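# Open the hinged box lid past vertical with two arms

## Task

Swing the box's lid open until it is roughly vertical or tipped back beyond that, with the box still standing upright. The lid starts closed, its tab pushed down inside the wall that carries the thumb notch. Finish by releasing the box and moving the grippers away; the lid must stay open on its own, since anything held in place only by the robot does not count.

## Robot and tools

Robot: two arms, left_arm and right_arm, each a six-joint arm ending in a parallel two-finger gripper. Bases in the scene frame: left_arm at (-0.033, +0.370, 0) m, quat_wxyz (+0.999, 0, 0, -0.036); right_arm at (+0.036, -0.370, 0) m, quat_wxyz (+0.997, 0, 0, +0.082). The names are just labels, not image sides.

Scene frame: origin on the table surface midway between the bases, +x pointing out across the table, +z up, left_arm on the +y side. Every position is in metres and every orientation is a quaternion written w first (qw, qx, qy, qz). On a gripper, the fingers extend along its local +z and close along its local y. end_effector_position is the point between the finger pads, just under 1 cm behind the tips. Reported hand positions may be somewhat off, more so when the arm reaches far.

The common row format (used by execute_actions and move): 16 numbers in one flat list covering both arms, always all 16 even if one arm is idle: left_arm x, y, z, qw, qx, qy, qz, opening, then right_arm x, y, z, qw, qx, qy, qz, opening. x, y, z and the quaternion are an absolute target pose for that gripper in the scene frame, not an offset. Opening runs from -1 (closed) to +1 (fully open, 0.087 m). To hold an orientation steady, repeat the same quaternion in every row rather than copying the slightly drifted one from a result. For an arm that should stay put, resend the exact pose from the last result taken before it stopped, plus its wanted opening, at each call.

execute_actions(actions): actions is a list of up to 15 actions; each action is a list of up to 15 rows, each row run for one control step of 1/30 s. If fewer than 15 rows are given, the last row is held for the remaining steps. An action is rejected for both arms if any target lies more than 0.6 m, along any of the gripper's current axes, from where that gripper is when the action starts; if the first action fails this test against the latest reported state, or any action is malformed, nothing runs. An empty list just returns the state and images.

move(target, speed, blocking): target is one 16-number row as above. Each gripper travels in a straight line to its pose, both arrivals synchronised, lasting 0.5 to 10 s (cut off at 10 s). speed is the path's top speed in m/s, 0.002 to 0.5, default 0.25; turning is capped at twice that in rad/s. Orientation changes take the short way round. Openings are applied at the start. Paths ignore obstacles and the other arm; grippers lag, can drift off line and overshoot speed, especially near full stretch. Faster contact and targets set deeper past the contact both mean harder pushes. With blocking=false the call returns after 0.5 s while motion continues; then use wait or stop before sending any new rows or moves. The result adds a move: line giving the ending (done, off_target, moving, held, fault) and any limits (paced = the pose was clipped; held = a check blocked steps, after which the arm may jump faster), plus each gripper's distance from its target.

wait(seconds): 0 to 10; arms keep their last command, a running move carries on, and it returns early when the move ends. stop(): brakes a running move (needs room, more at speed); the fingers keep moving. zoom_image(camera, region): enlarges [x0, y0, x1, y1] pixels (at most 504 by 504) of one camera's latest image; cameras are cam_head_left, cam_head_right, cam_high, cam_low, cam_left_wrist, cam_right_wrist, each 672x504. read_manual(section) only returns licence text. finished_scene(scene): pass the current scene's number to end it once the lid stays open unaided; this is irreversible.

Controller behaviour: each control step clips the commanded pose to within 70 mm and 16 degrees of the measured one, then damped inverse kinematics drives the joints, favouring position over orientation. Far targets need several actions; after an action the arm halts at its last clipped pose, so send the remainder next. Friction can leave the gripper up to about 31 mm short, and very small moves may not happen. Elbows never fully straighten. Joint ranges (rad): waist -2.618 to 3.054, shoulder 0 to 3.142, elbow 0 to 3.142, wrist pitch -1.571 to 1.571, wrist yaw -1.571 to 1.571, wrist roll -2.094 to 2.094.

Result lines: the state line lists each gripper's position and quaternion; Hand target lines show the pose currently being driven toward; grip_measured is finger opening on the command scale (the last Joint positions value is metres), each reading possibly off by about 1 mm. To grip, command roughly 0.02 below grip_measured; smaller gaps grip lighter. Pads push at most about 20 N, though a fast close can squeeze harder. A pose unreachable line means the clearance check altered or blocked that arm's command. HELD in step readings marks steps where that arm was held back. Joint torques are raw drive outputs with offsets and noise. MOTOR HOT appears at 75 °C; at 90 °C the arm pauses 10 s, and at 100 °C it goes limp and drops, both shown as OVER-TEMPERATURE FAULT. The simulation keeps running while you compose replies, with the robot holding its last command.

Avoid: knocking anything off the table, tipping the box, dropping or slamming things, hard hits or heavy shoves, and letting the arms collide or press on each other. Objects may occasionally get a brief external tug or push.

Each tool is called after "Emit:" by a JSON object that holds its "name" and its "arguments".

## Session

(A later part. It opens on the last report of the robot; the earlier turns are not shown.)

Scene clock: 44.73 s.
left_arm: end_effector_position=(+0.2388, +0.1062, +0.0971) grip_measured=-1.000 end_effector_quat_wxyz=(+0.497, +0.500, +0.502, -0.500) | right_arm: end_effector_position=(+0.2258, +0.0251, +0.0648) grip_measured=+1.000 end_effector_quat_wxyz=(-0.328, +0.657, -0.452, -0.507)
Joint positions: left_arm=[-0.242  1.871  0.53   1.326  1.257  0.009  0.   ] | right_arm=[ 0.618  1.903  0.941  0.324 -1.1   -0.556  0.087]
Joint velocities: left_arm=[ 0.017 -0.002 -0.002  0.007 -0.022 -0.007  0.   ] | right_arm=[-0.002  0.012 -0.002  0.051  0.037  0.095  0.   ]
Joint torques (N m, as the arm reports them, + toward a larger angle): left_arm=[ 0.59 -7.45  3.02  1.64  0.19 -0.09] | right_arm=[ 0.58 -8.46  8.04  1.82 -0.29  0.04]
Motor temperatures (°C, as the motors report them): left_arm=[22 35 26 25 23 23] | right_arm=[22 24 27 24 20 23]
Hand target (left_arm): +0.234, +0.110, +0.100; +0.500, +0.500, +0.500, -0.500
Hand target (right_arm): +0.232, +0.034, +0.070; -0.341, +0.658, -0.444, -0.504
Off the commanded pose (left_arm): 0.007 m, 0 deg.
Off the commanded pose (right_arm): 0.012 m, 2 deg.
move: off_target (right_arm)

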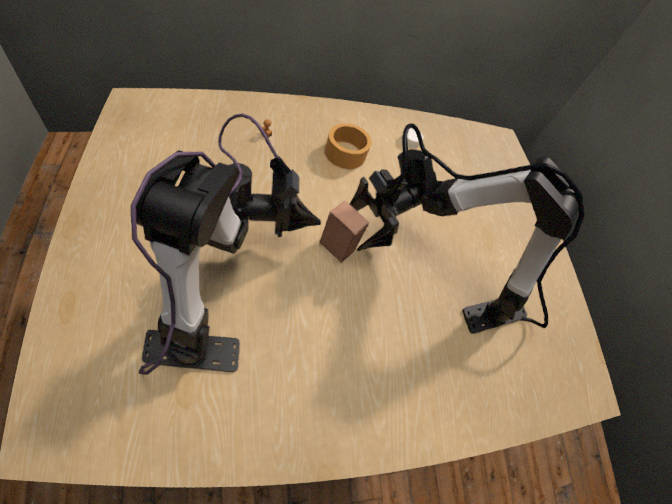

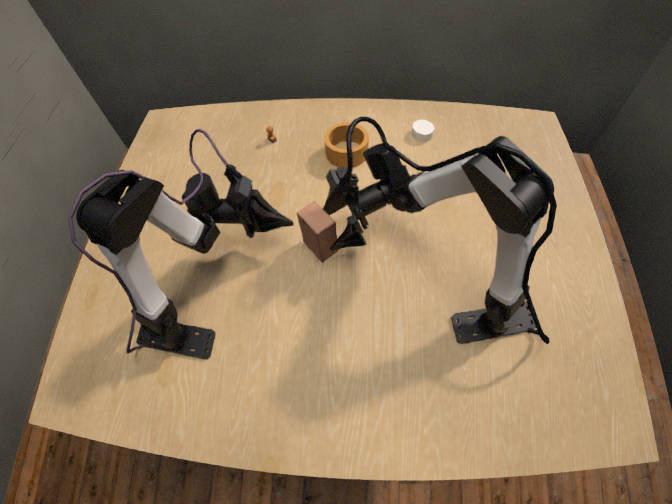

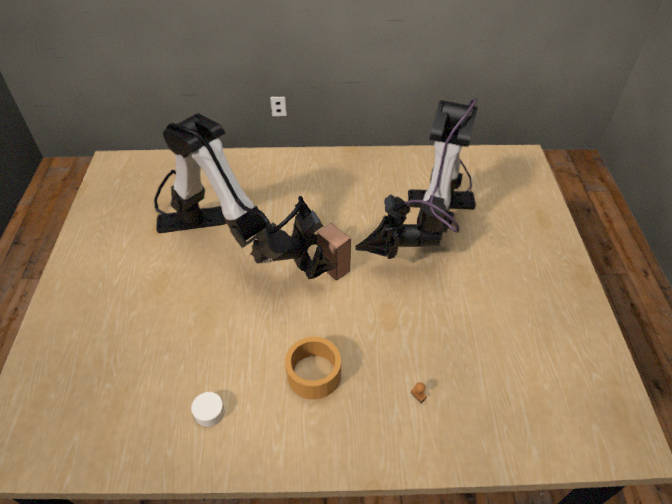

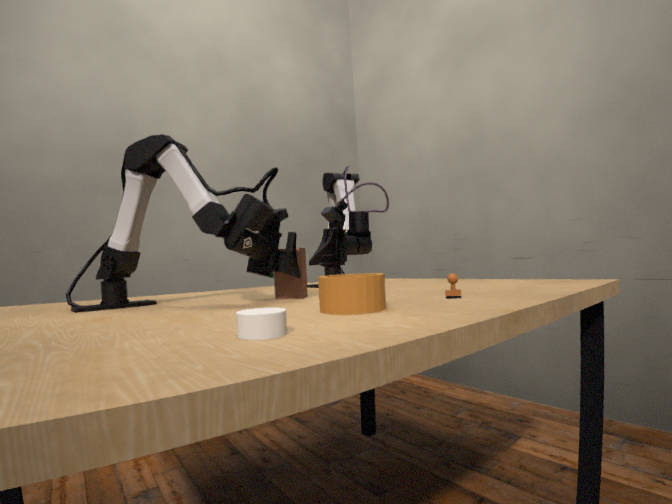

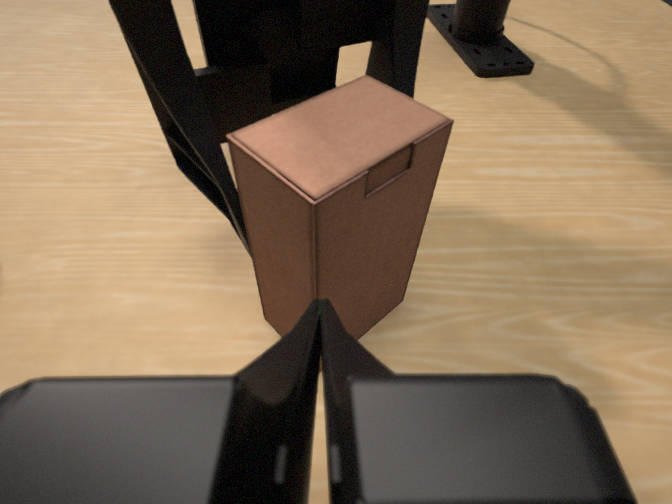

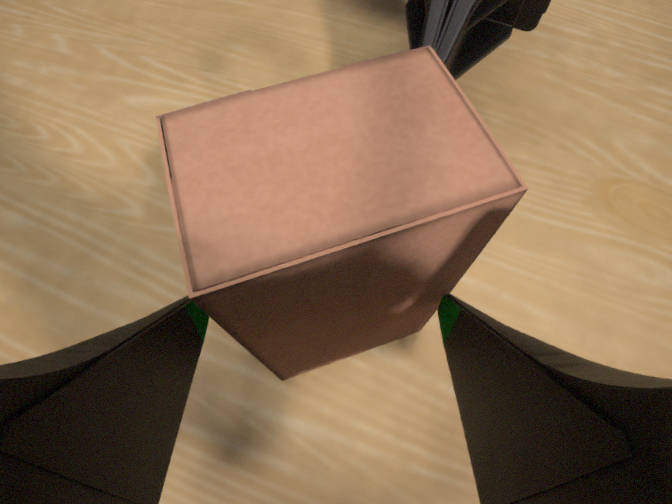

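Emit:
{"name": "move", "arguments": {"target": [0.225,0.14,0.11,0.5,0.5,0.5,-0.5,-1,0.25,-0.05,0.075,0.340,-0.658,0.444,0.504,1], "speed": 0.08}}

Emit:
{"name": "move", "arguments": {"target": [0.225,0.14,0.11,0.5,0.5,0.5,-0.5,-1,0.14,-0.05,0.075,0.568,-0.285,0.741,0.218,1], "speed": 0.12}}

Scene clock: 46.90 s.
left_arm: end_effector_position=(+0.2310, +0.1361, +0.1102) grip_measured=-1.000 end_effector_quat_wxyz=(+0.504, +0.504, +0.495, -0.497) | right_arm: end_effector_position=(+0.2466, -0.0512, +0.0668) grip_measured=+1.000 end_effector_quat_wxyz=(-0.331, +0.657, -0.450, -0.505)
Joint positions: left_arm=[-0.145  1.778  0.471  1.315  1.355  0.009  0.   ] | right_arm=[ 0.404  1.809  0.916 -0.112 -1.246 -0.96   0.087]
Joint velocities: left_arm=[-0.002 -0.012 -0.002 -0.007 -0.007  0.022  0.   ] | right_arm=[-0.017  0.007 -0.002 -0.037 -0.007 -0.095  0.   ]
Joint torques (N m, as the arm reports them, + toward a larger angle): left_arm=[ 0.73 -6.94  2.96  1.38  0.17 -0.09] | right_arm=[-0.32 -9.51  7.16  0.94 -0.64 -0.1 ]
Motor temperatures (°C, as the motors report them): left_arm=[22 35 26 25 23 23] | right_arm=[22 25 27 24 21 23]
Hand target (left_arm): +0.225, +0.140, +0.110; +0.500, +0.500, +0.500, -0.500
Hand target (right_arm): +0.250, -0.050, +0.075; -0.339, +0.658, -0.444, -0.505
Off the commanded pose (left_arm): 0.007 m, 1 deg.
Off the commanded pose (right_arm): 0.009 m, 1 deg.
move: done

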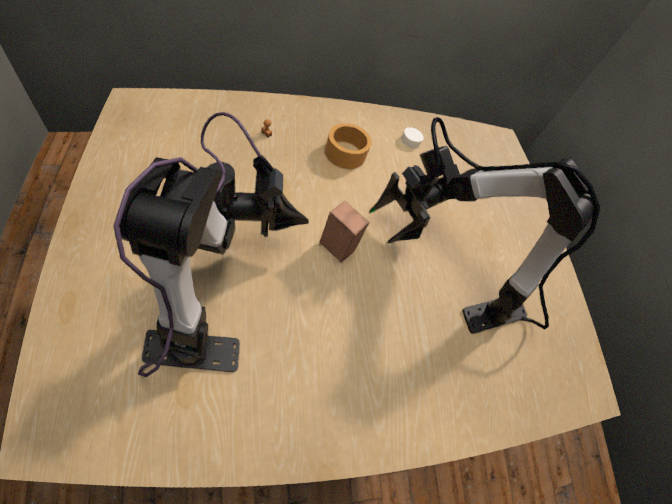

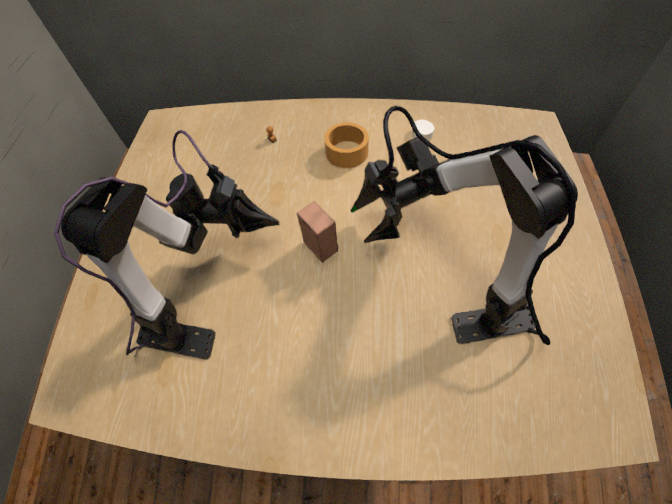

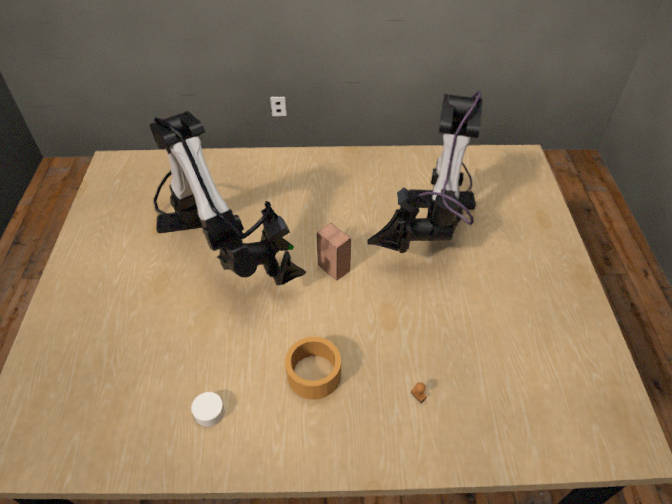

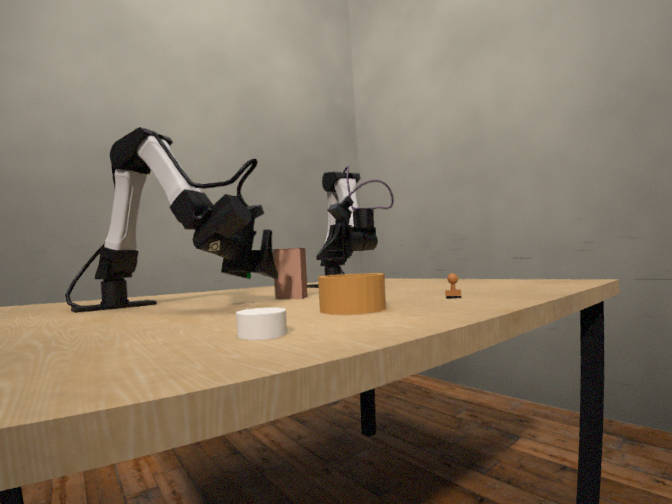

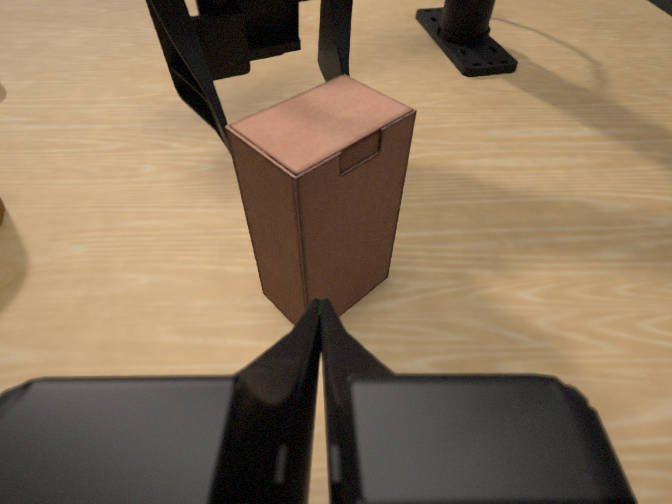

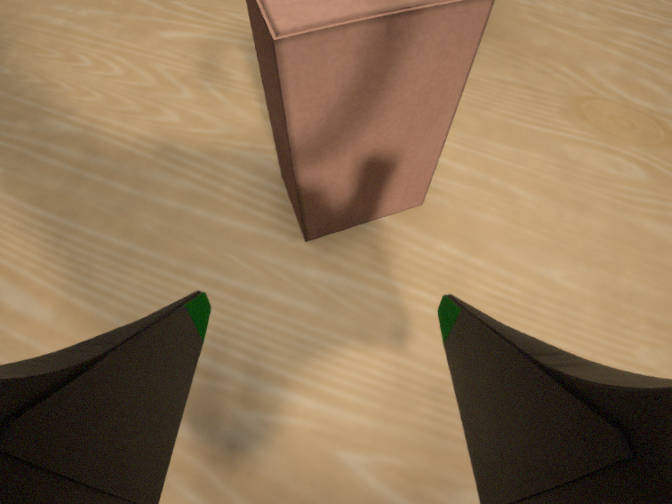

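Scene clock: 52.57 s.
left_arm: end_effector_position=(+0.2310, +0.1361, +0.1102) grip_measured=-1.000 end_effector_quat_wxyz=(+0.504, +0.504, +0.495, -0.497) | right_arm: end_effector_position=(+0.1420, -0.0571, +0.0739) grip_measured=+1.000 end_effector_quat_wxyz=(+0.573, -0.286, +0.737, +0.217)
Joint positions: left_arm=[-0.145  1.778  0.471  1.315  1.355  0.008  0.   ] | right_arm=[1.468 1.374 0.304 0.678 0.861 0.295 0.087]
Joint velocities: left_arm=[-0.017 -0.007 -0.017  0.007 -0.051  0.022  0.   ] | right_arm=[ 0.007 -0.017 -0.002  0.051  0.051 -0.007  0.   ]
Joint torques (N m, as the arm reports them, + toward a larger angle): left_arm=[ 0.74 -6.79  3.08  1.39  0.17 -0.11] | right_arm=[ 0.64 -2.71  8.02  1.7   0.2  -0.04]
Motor temperatures (°C, as the motors report them): left_arm=[22 35 26 25 23 23] | right_arm=[22 25 27 24 20 23]
Hand target (left_arm): +0.225, +0.140, +0.110; +0.500, +0.500, +0.500, -0.500
Hand target (right_arm): +0.140, -0.052, +0.076; +0.573, -0.284, +0.738, +0.217
Off the commanded pose (left_arm): 0.007 m, 1 deg.
Off the commanded pose (right_arm): 0.007 m, 1 deg.
move: done

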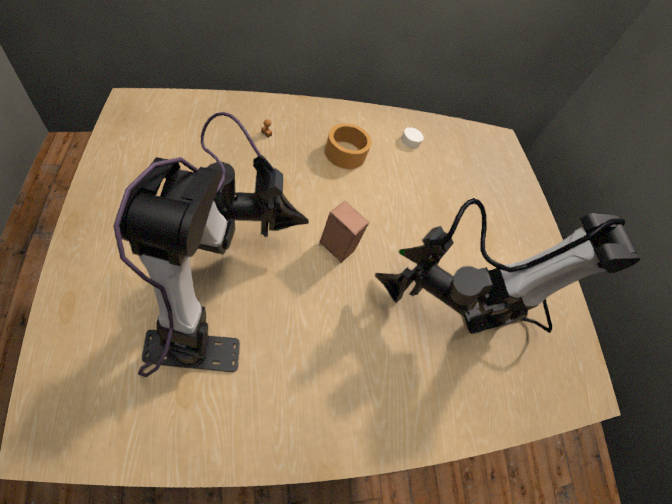

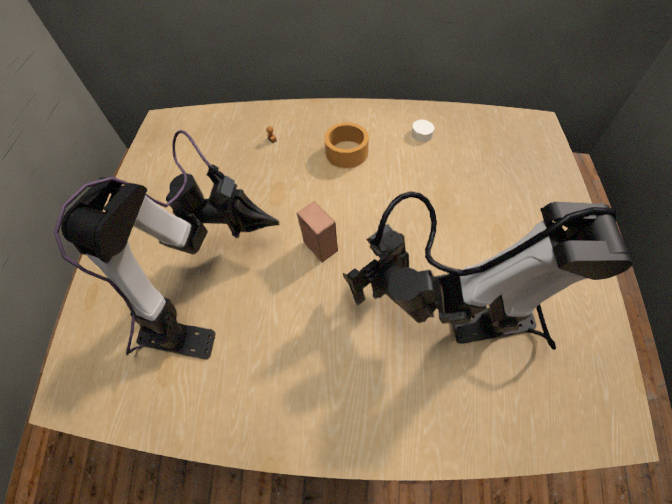

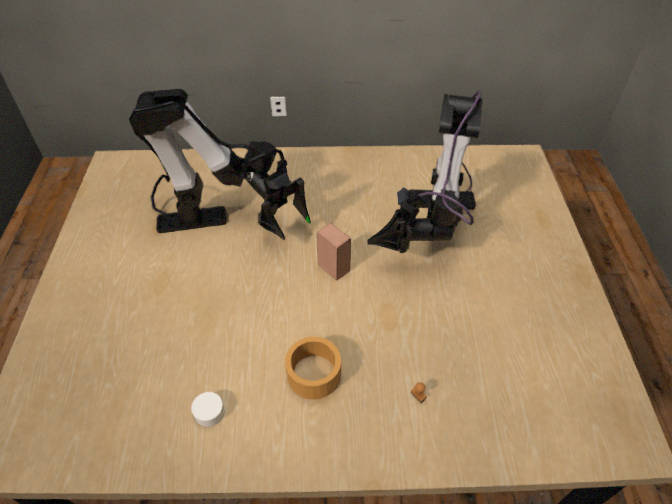

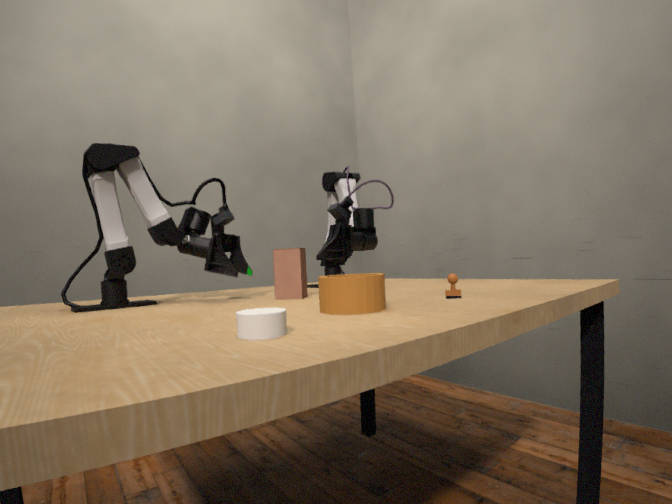

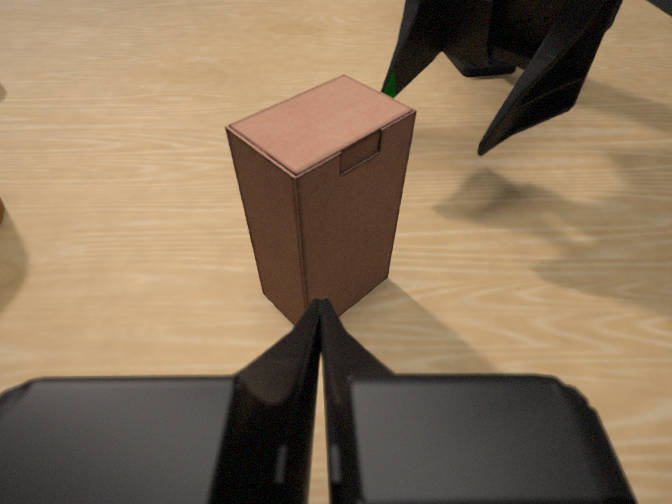

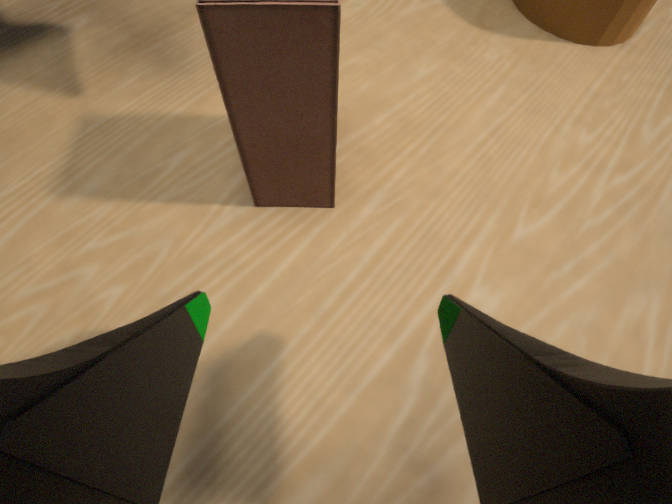

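Emit:
{"name": "move", "arguments": {"target": [0.225,0.16,0.12,0.5,0.5,0.5,-0.5,-1,0.198,0.016,0.062,0.568,-0.285,0.741,0.218,1], "speed": 0.08}}

Scene clock: 54.30 s.
left_arm: end_effector_position=(+0.2326, +0.1566, +0.1217) grip_measured=-1.000 end_effector_quat_wxyz=(+0.506, +0.505, +0.494, -0.495) | right_arm: end_effector_position=(+0.1939, +0.0059, +0.0534) grip_measured=+1.000 end_effector_quat_wxyz=(+0.560, -0.291, +0.748, +0.206)
Joint positions: left_arm=[-0.069  1.719  0.471  1.267  1.43   0.003  0.   ] | right_arm=[1.259 1.718 0.538 0.806 0.664 0.219 0.087]
Joint velocities: left_arm=[-0.017 -0.012  0.002 -0.022 -0.007 -0.022  0.   ] | right_arm=[ 0.007 -0.007  0.007 -0.066  0.007 -0.037  0.   ]
Joint torques (N m, as the arm reports them, + toward a larger angle): left_arm=[ 0.72 -6.65  2.97  1.32  0.16 -0.09] | right_arm=[-0.41 -5.83  7.49  2.18 -0.03 -0.19]
Motor temperatures (°C, as the motors report them): left_arm=[22 35 26 25 23 23] | right_arm=[22 25 27 25 20 23]
Hand target (left_arm): +0.225, +0.160, +0.120; +0.500, +0.500, +0.500, -0.500
Hand target (right_arm): +0.197, +0.016, +0.061; +0.567, -0.285, +0.742, +0.218
Off the commanded pose (left_arm): 0.009 m, 1 deg.
Off the commanded pose (right_arm): 0.014 m, 2 deg.
move: off_target (right_arm)

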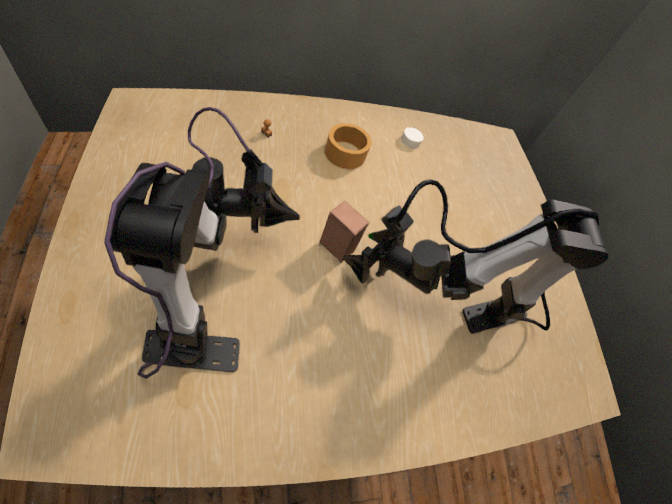

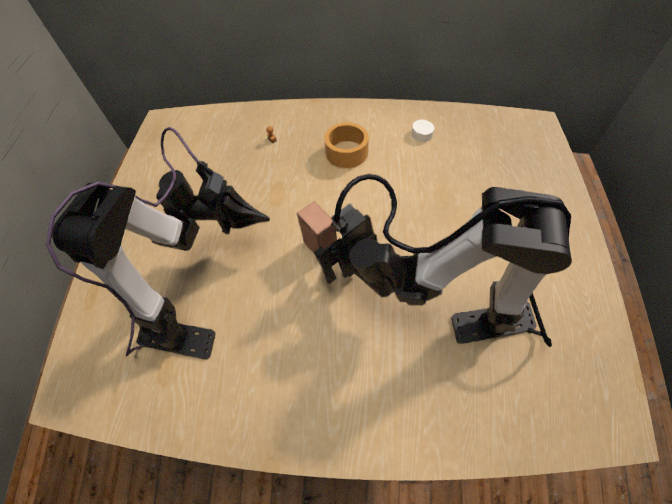

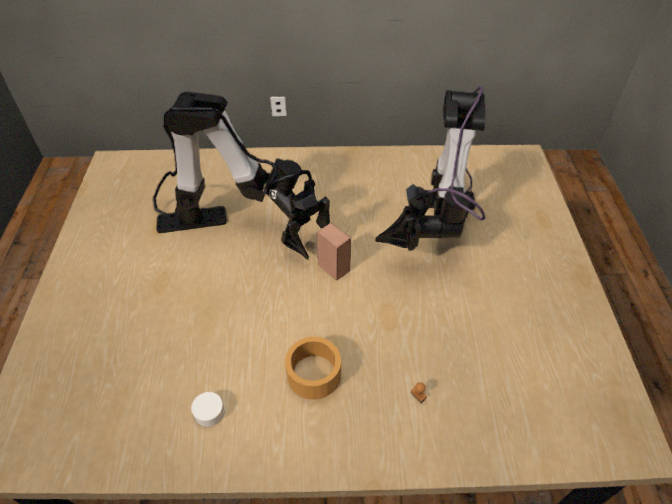

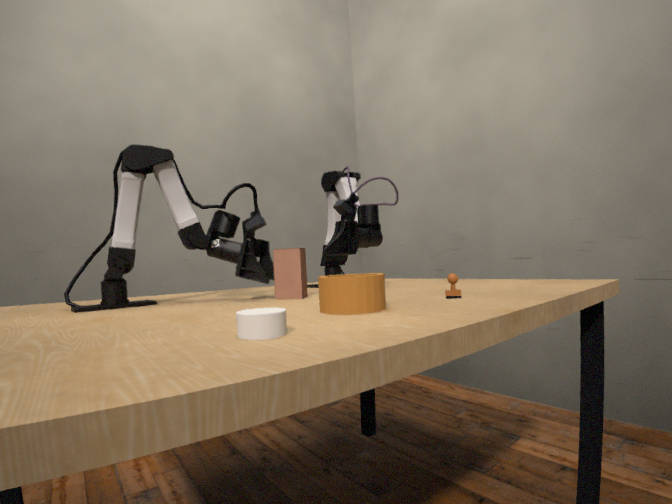

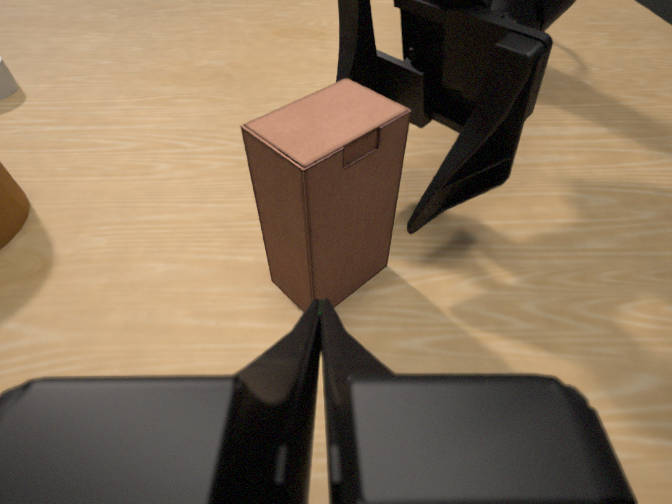

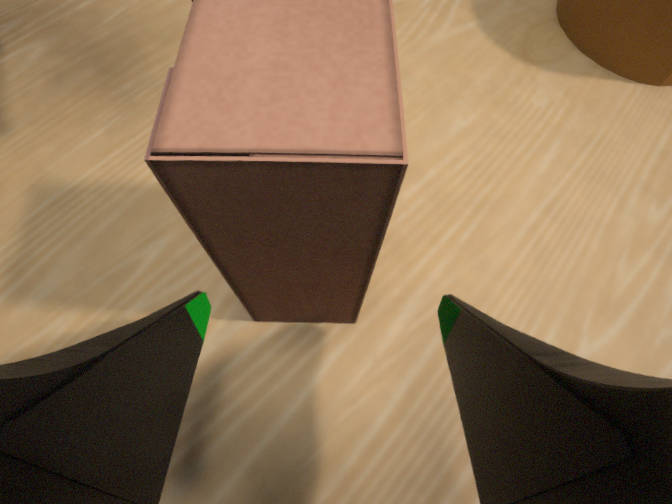

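Emit:
{"name": "move", "arguments": {"target": [0.225,0.16,0.12,0.5,0.5,0.5,-0.5,-1,0.19,0.028,0.062,0.568,-0.285,0.741,0.218,1], "speed": 0.04}}

Emit:
{"name": "move", "arguments": {"target": [0.225,0.16,0.12,0.5,0.5,0.5,-0.5,-1,0.231,0.064,0.062,0.568,-0.285,0.741,0.218,1], "speed": 0.04}}

Scene clock: 55.27 s.
left_arm: end_effector_position=(+0.2324, +0.1566, +0.1215) grip_measured=-1.000 end_effector_quat_wxyz=(+0.505, +0.505, +0.494, -0.496) | right_arm: end_effector_position=(+0.1905, +0.0194, +0.0571) grip_measured=+1.000 end_effector_quat_wxyz=(+0.563, -0.290, +0.744, +0.212)
Joint positions: left_arm=[-0.069  1.719  0.471  1.265  1.431  0.003  0.   ] | right_arm=[1.276 1.749 0.581 0.807 0.675 0.219 0.087]
Joint velocities: left_arm=[-0.012  0.007 -0.007  0.007  0.051  0.066  0.   ] | right_arm=[ 0.007  0.022 -0.002 -0.022  0.022 -0.022  0.   ]
Joint torques (N m, as the arm reports them, + toward a larger angle): left_arm=[ 0.64 -6.51  3.08  1.32  0.17 -0.1 ] | right_arm=[ 0.58 -6.17  7.58  2.08  0.16 -0.05]
Motor temperatures (°C, as the motors report them): left_arm=[22 35 26 25 23 23] | right_arm=[22 25 27 25 20 23]
Hand target (left_arm): +0.225, +0.160, +0.120; +0.500, +0.500, +0.500, -0.500
Hand target (right_arm): +0.190, +0.028, +0.062; +0.568, -0.285, +0.741, +0.218
Off the commanded pose (left_arm): 0.008 m, 1 deg.
Off the commanded pose (right_arm): 0.010 m, 1 deg.
move: done

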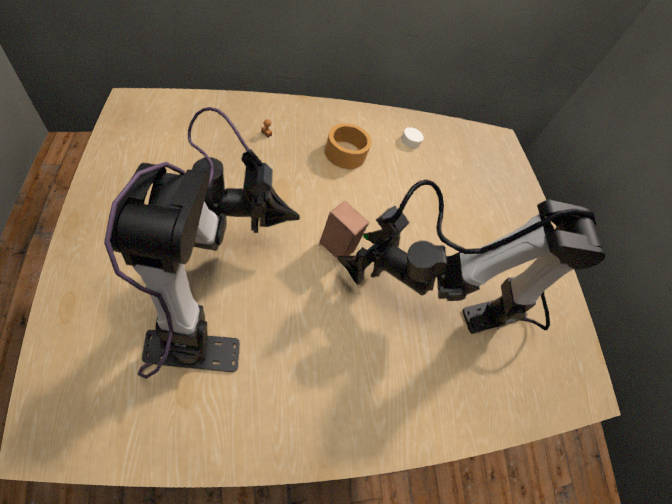

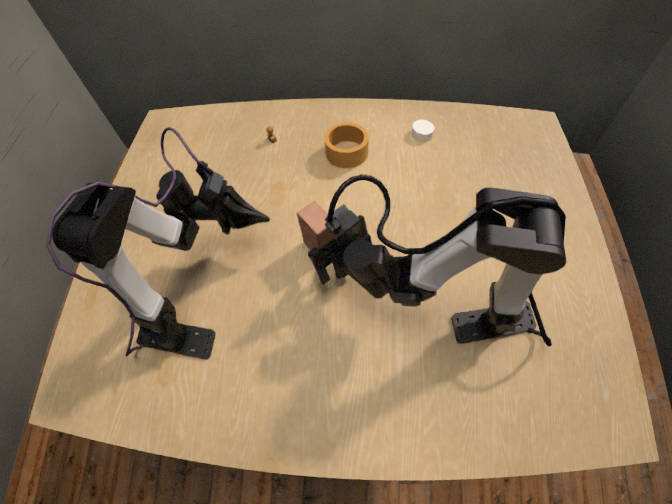

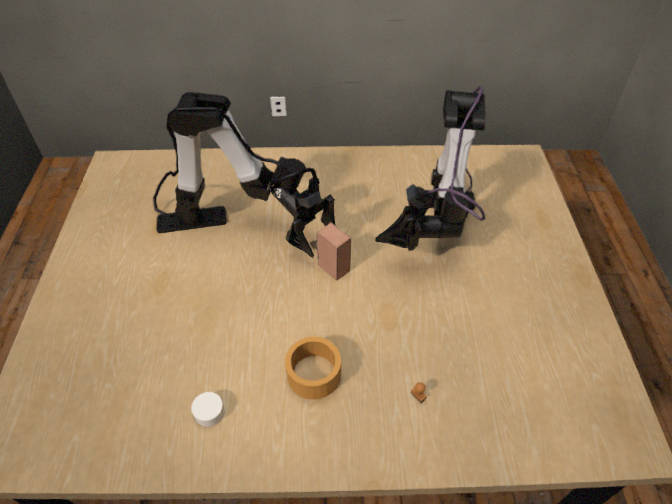

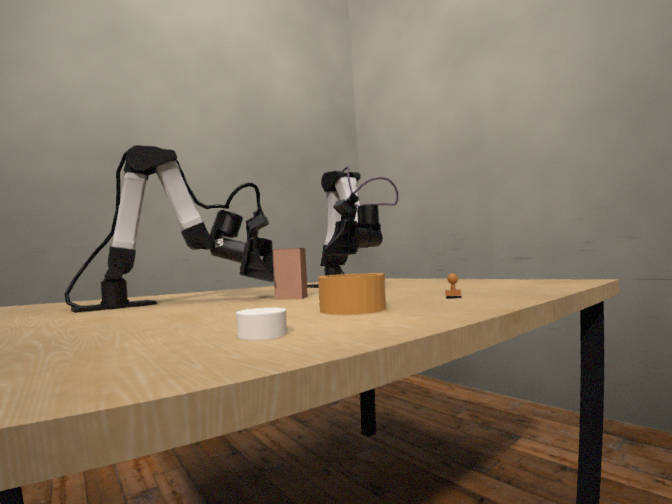

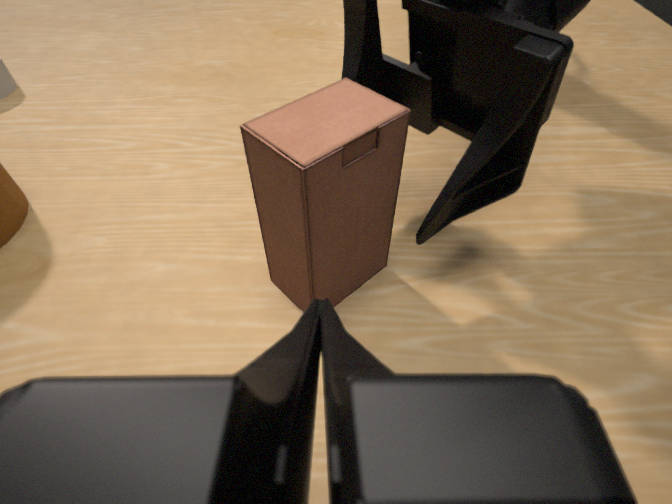

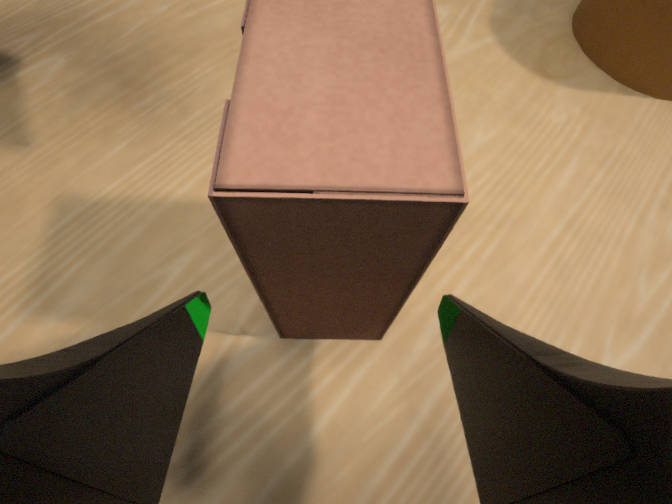

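Scene clock: 57.03 s.
left_arm: end_effector_position=(+0.2324, +0.1566, +0.1215) grip_measured=-1.000 end_effector_quat_wxyz=(+0.505, +0.505, +0.494, -0.496) | right_arm: end_effector_position=(+0.2271, +0.0590, +0.0612) grip_measured=+1.000 end_effector_quat_wxyz=(+0.568, -0.281, +0.742, +0.220)
Joint positions: left_arm=[-0.069  1.719  0.471  1.265  1.431  0.003  0.   ] | right_arm=[1.183 1.882 0.758 0.807 0.591 0.188 0.087]
Joint velocities: left_arm=[ 0.012 -0.017 -0.002  0.022 -0.095 -0.022  0.   ] | right_arm=[-0.022 -0.007  0.002  0.007 -0.022  0.066  0.   ]
Joint torques (N m, as the arm reports them, + toward a larger angle): left_arm=[ 0.67 -6.53  3.07  1.32  0.17 -0.09] | right_arm=[-0.47 -7.9   7.76  1.9  -0.02 -0.15]
Motor temperatures (°C, as the motors report them): left_arm=[22 35 26 25 23 23] | right_arm=[22 25 27 25 20 23]
Hand target (left_arm): +0.225, +0.160, +0.120; +0.500, +0.500, +0.500, -0.500
Hand target (right_arm): +0.231, +0.064, +0.062; +0.567, -0.285, +0.741, +0.218
Off the commanded pose (left_arm): 0.008 m, 1 deg.
Off the commanded pose (right_arm): 0.006 m, 0 deg.
move: done

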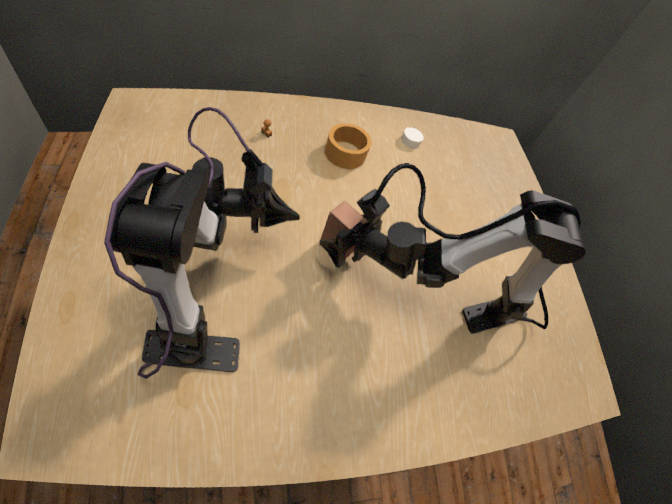

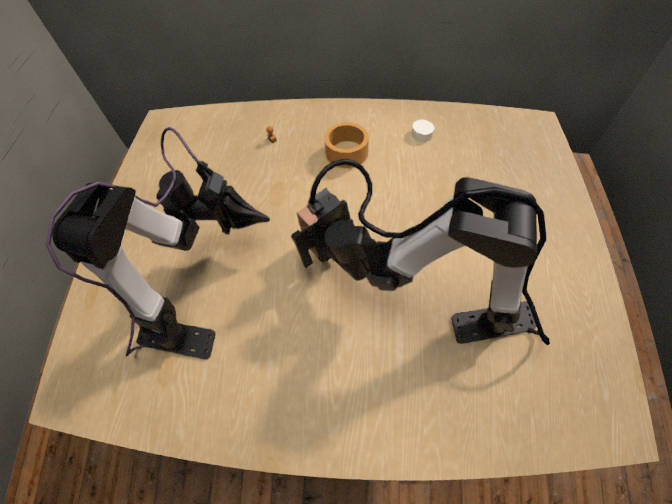

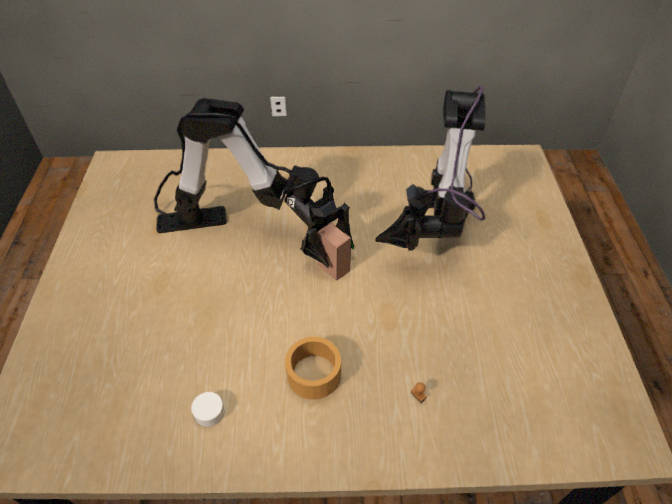

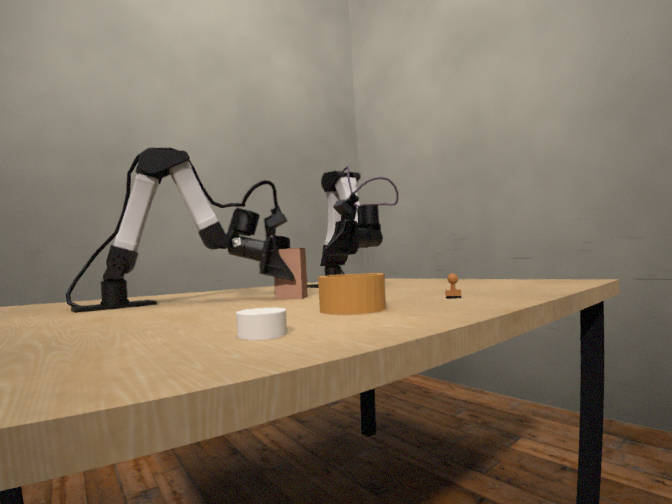

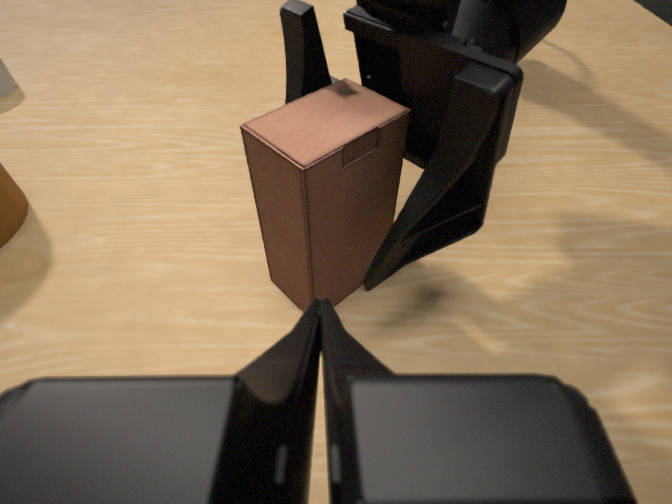

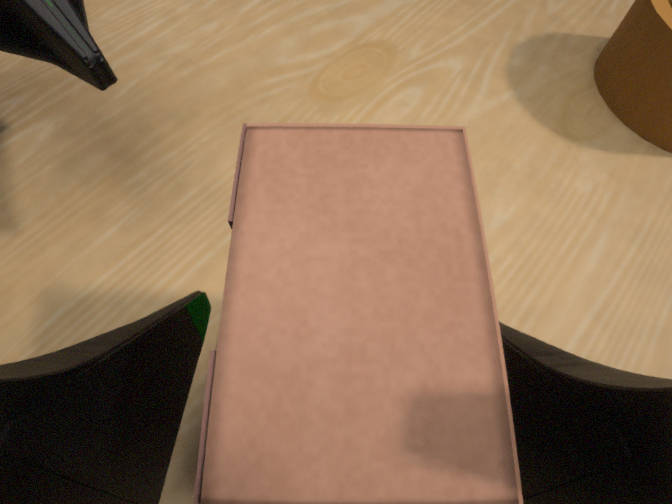

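Emit:
{"name": "move", "arguments": {"target": [0.17,0.125,0.11,0.646,0.288,0.646,-0.288,-1,0.229,0.062,0.062,0.568,-0.285,0.741,0.218,0], "speed": 0.1}}

Scene clock: 61.50 s.
left_arm: end_effector_position=(+0.1750, +0.1158, +0.1178) grip_measured=-1.000 end_effector_quat_wxyz=(+0.650, +0.287, +0.642, -0.289) | right_arm: end_effector_position=(+0.2269, +0.0591, +0.0611) grip_measured=+0.130 end_effector_quat_wxyz=(+0.568, -0.282, +0.742, +0.220)
Joint positions: left_arm=[-0.864  1.241  0.04   1.213 -0.097  0.003  0.   ] | right_arm=[1.183 1.882 0.758 0.806 0.59  0.187 0.049]
Joint velocities: left_arm=[ 0.002 -0.017 -0.002  0.022 -0.051 -0.051  0.   ] | right_arm=[ 0.007 -0.002 -0.012  0.007 -0.022 -0.022  0.   ]
Joint torques (N m, as the arm reports them, + toward a larger angle): left_arm=[-0.88 -2.49  4.04  1.93  0.02 -0.1 ] | right_arm=[-0.15 -8.58  6.89  1.92  0.04 -0.17]
Motor temperatures (°C, as the motors report them): left_arm=[22 34 26 26 23 23] | right_arm=[22 25 27 25 20 23]
Hand target (left_arm): +0.170, +0.120, +0.111; +0.645, +0.286, +0.647, -0.289
Hand target (right_arm): +0.229, +0.062, +0.062; +0.568, -0.285, +0.741, +0.218
Off the commanded pose (left_arm): 0.013 m, 1 deg.
Off the commanded pose (right_arm): 0.004 m, 0 deg.
joint sent to its limit (left arm) — the command would take joint 3 (elbow) past its lower limit, so that joint was sent only as far as its limit.
move: off_target (left_arm)

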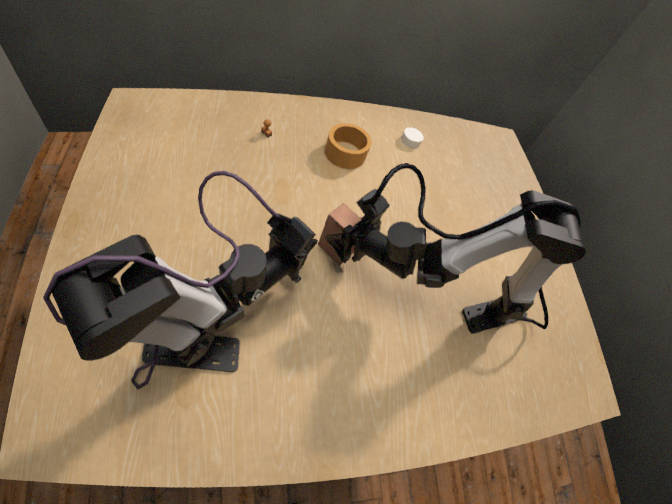

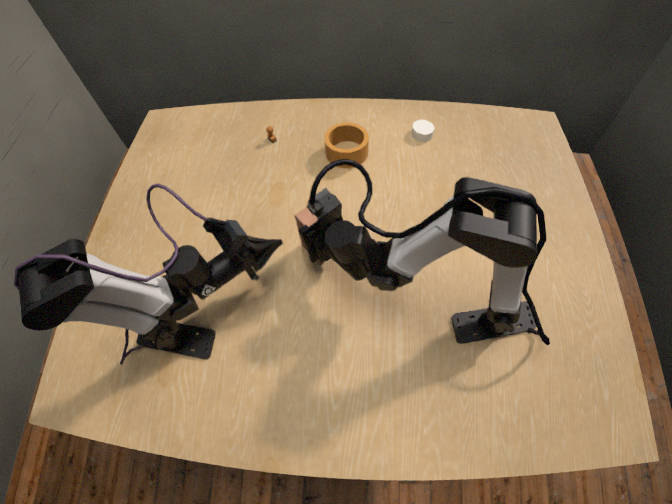

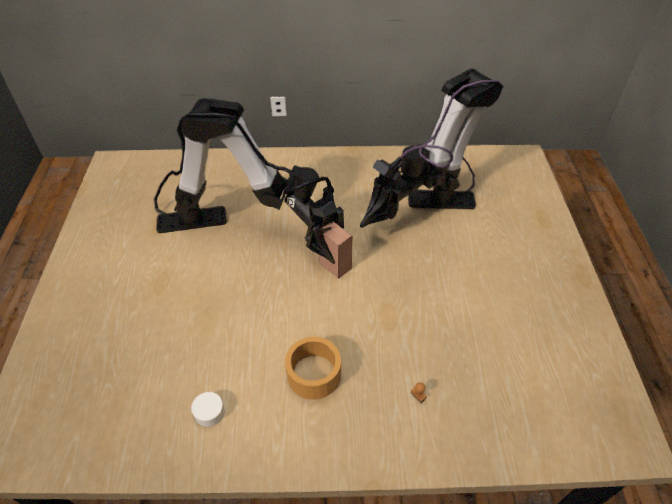

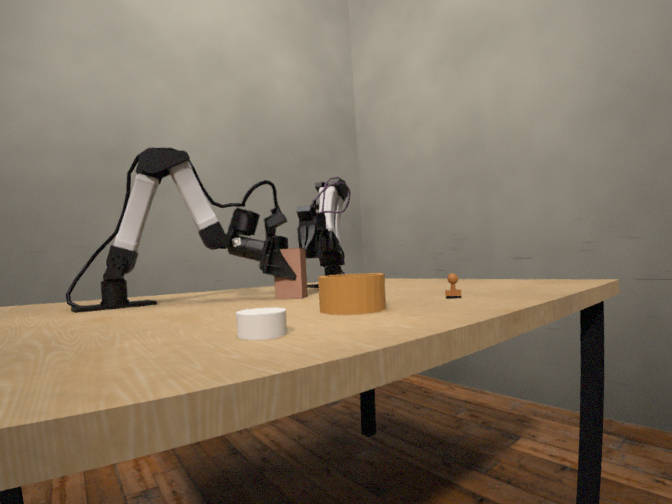

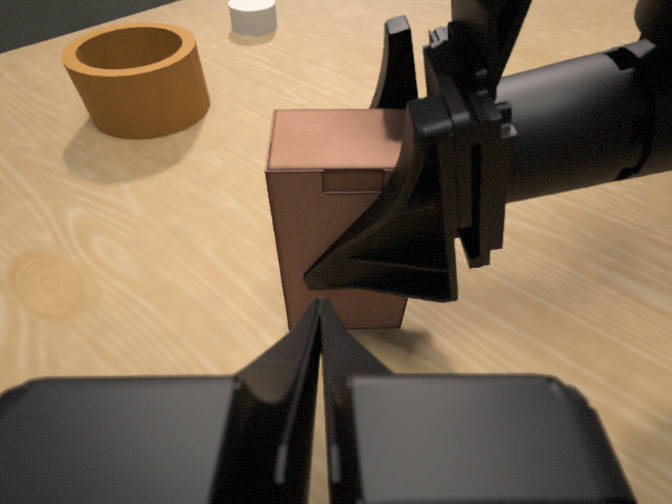

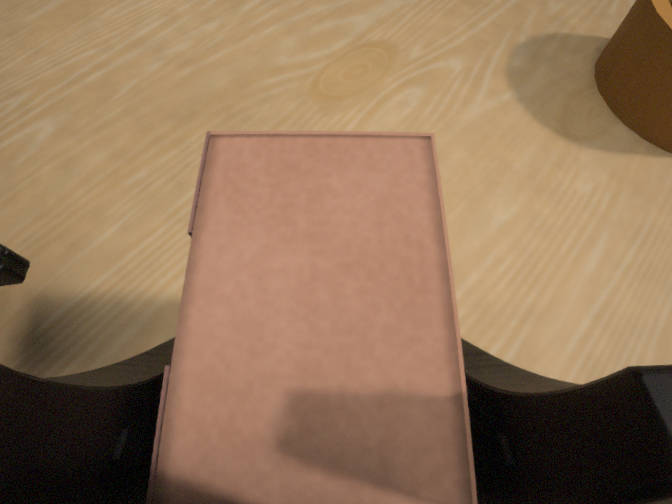

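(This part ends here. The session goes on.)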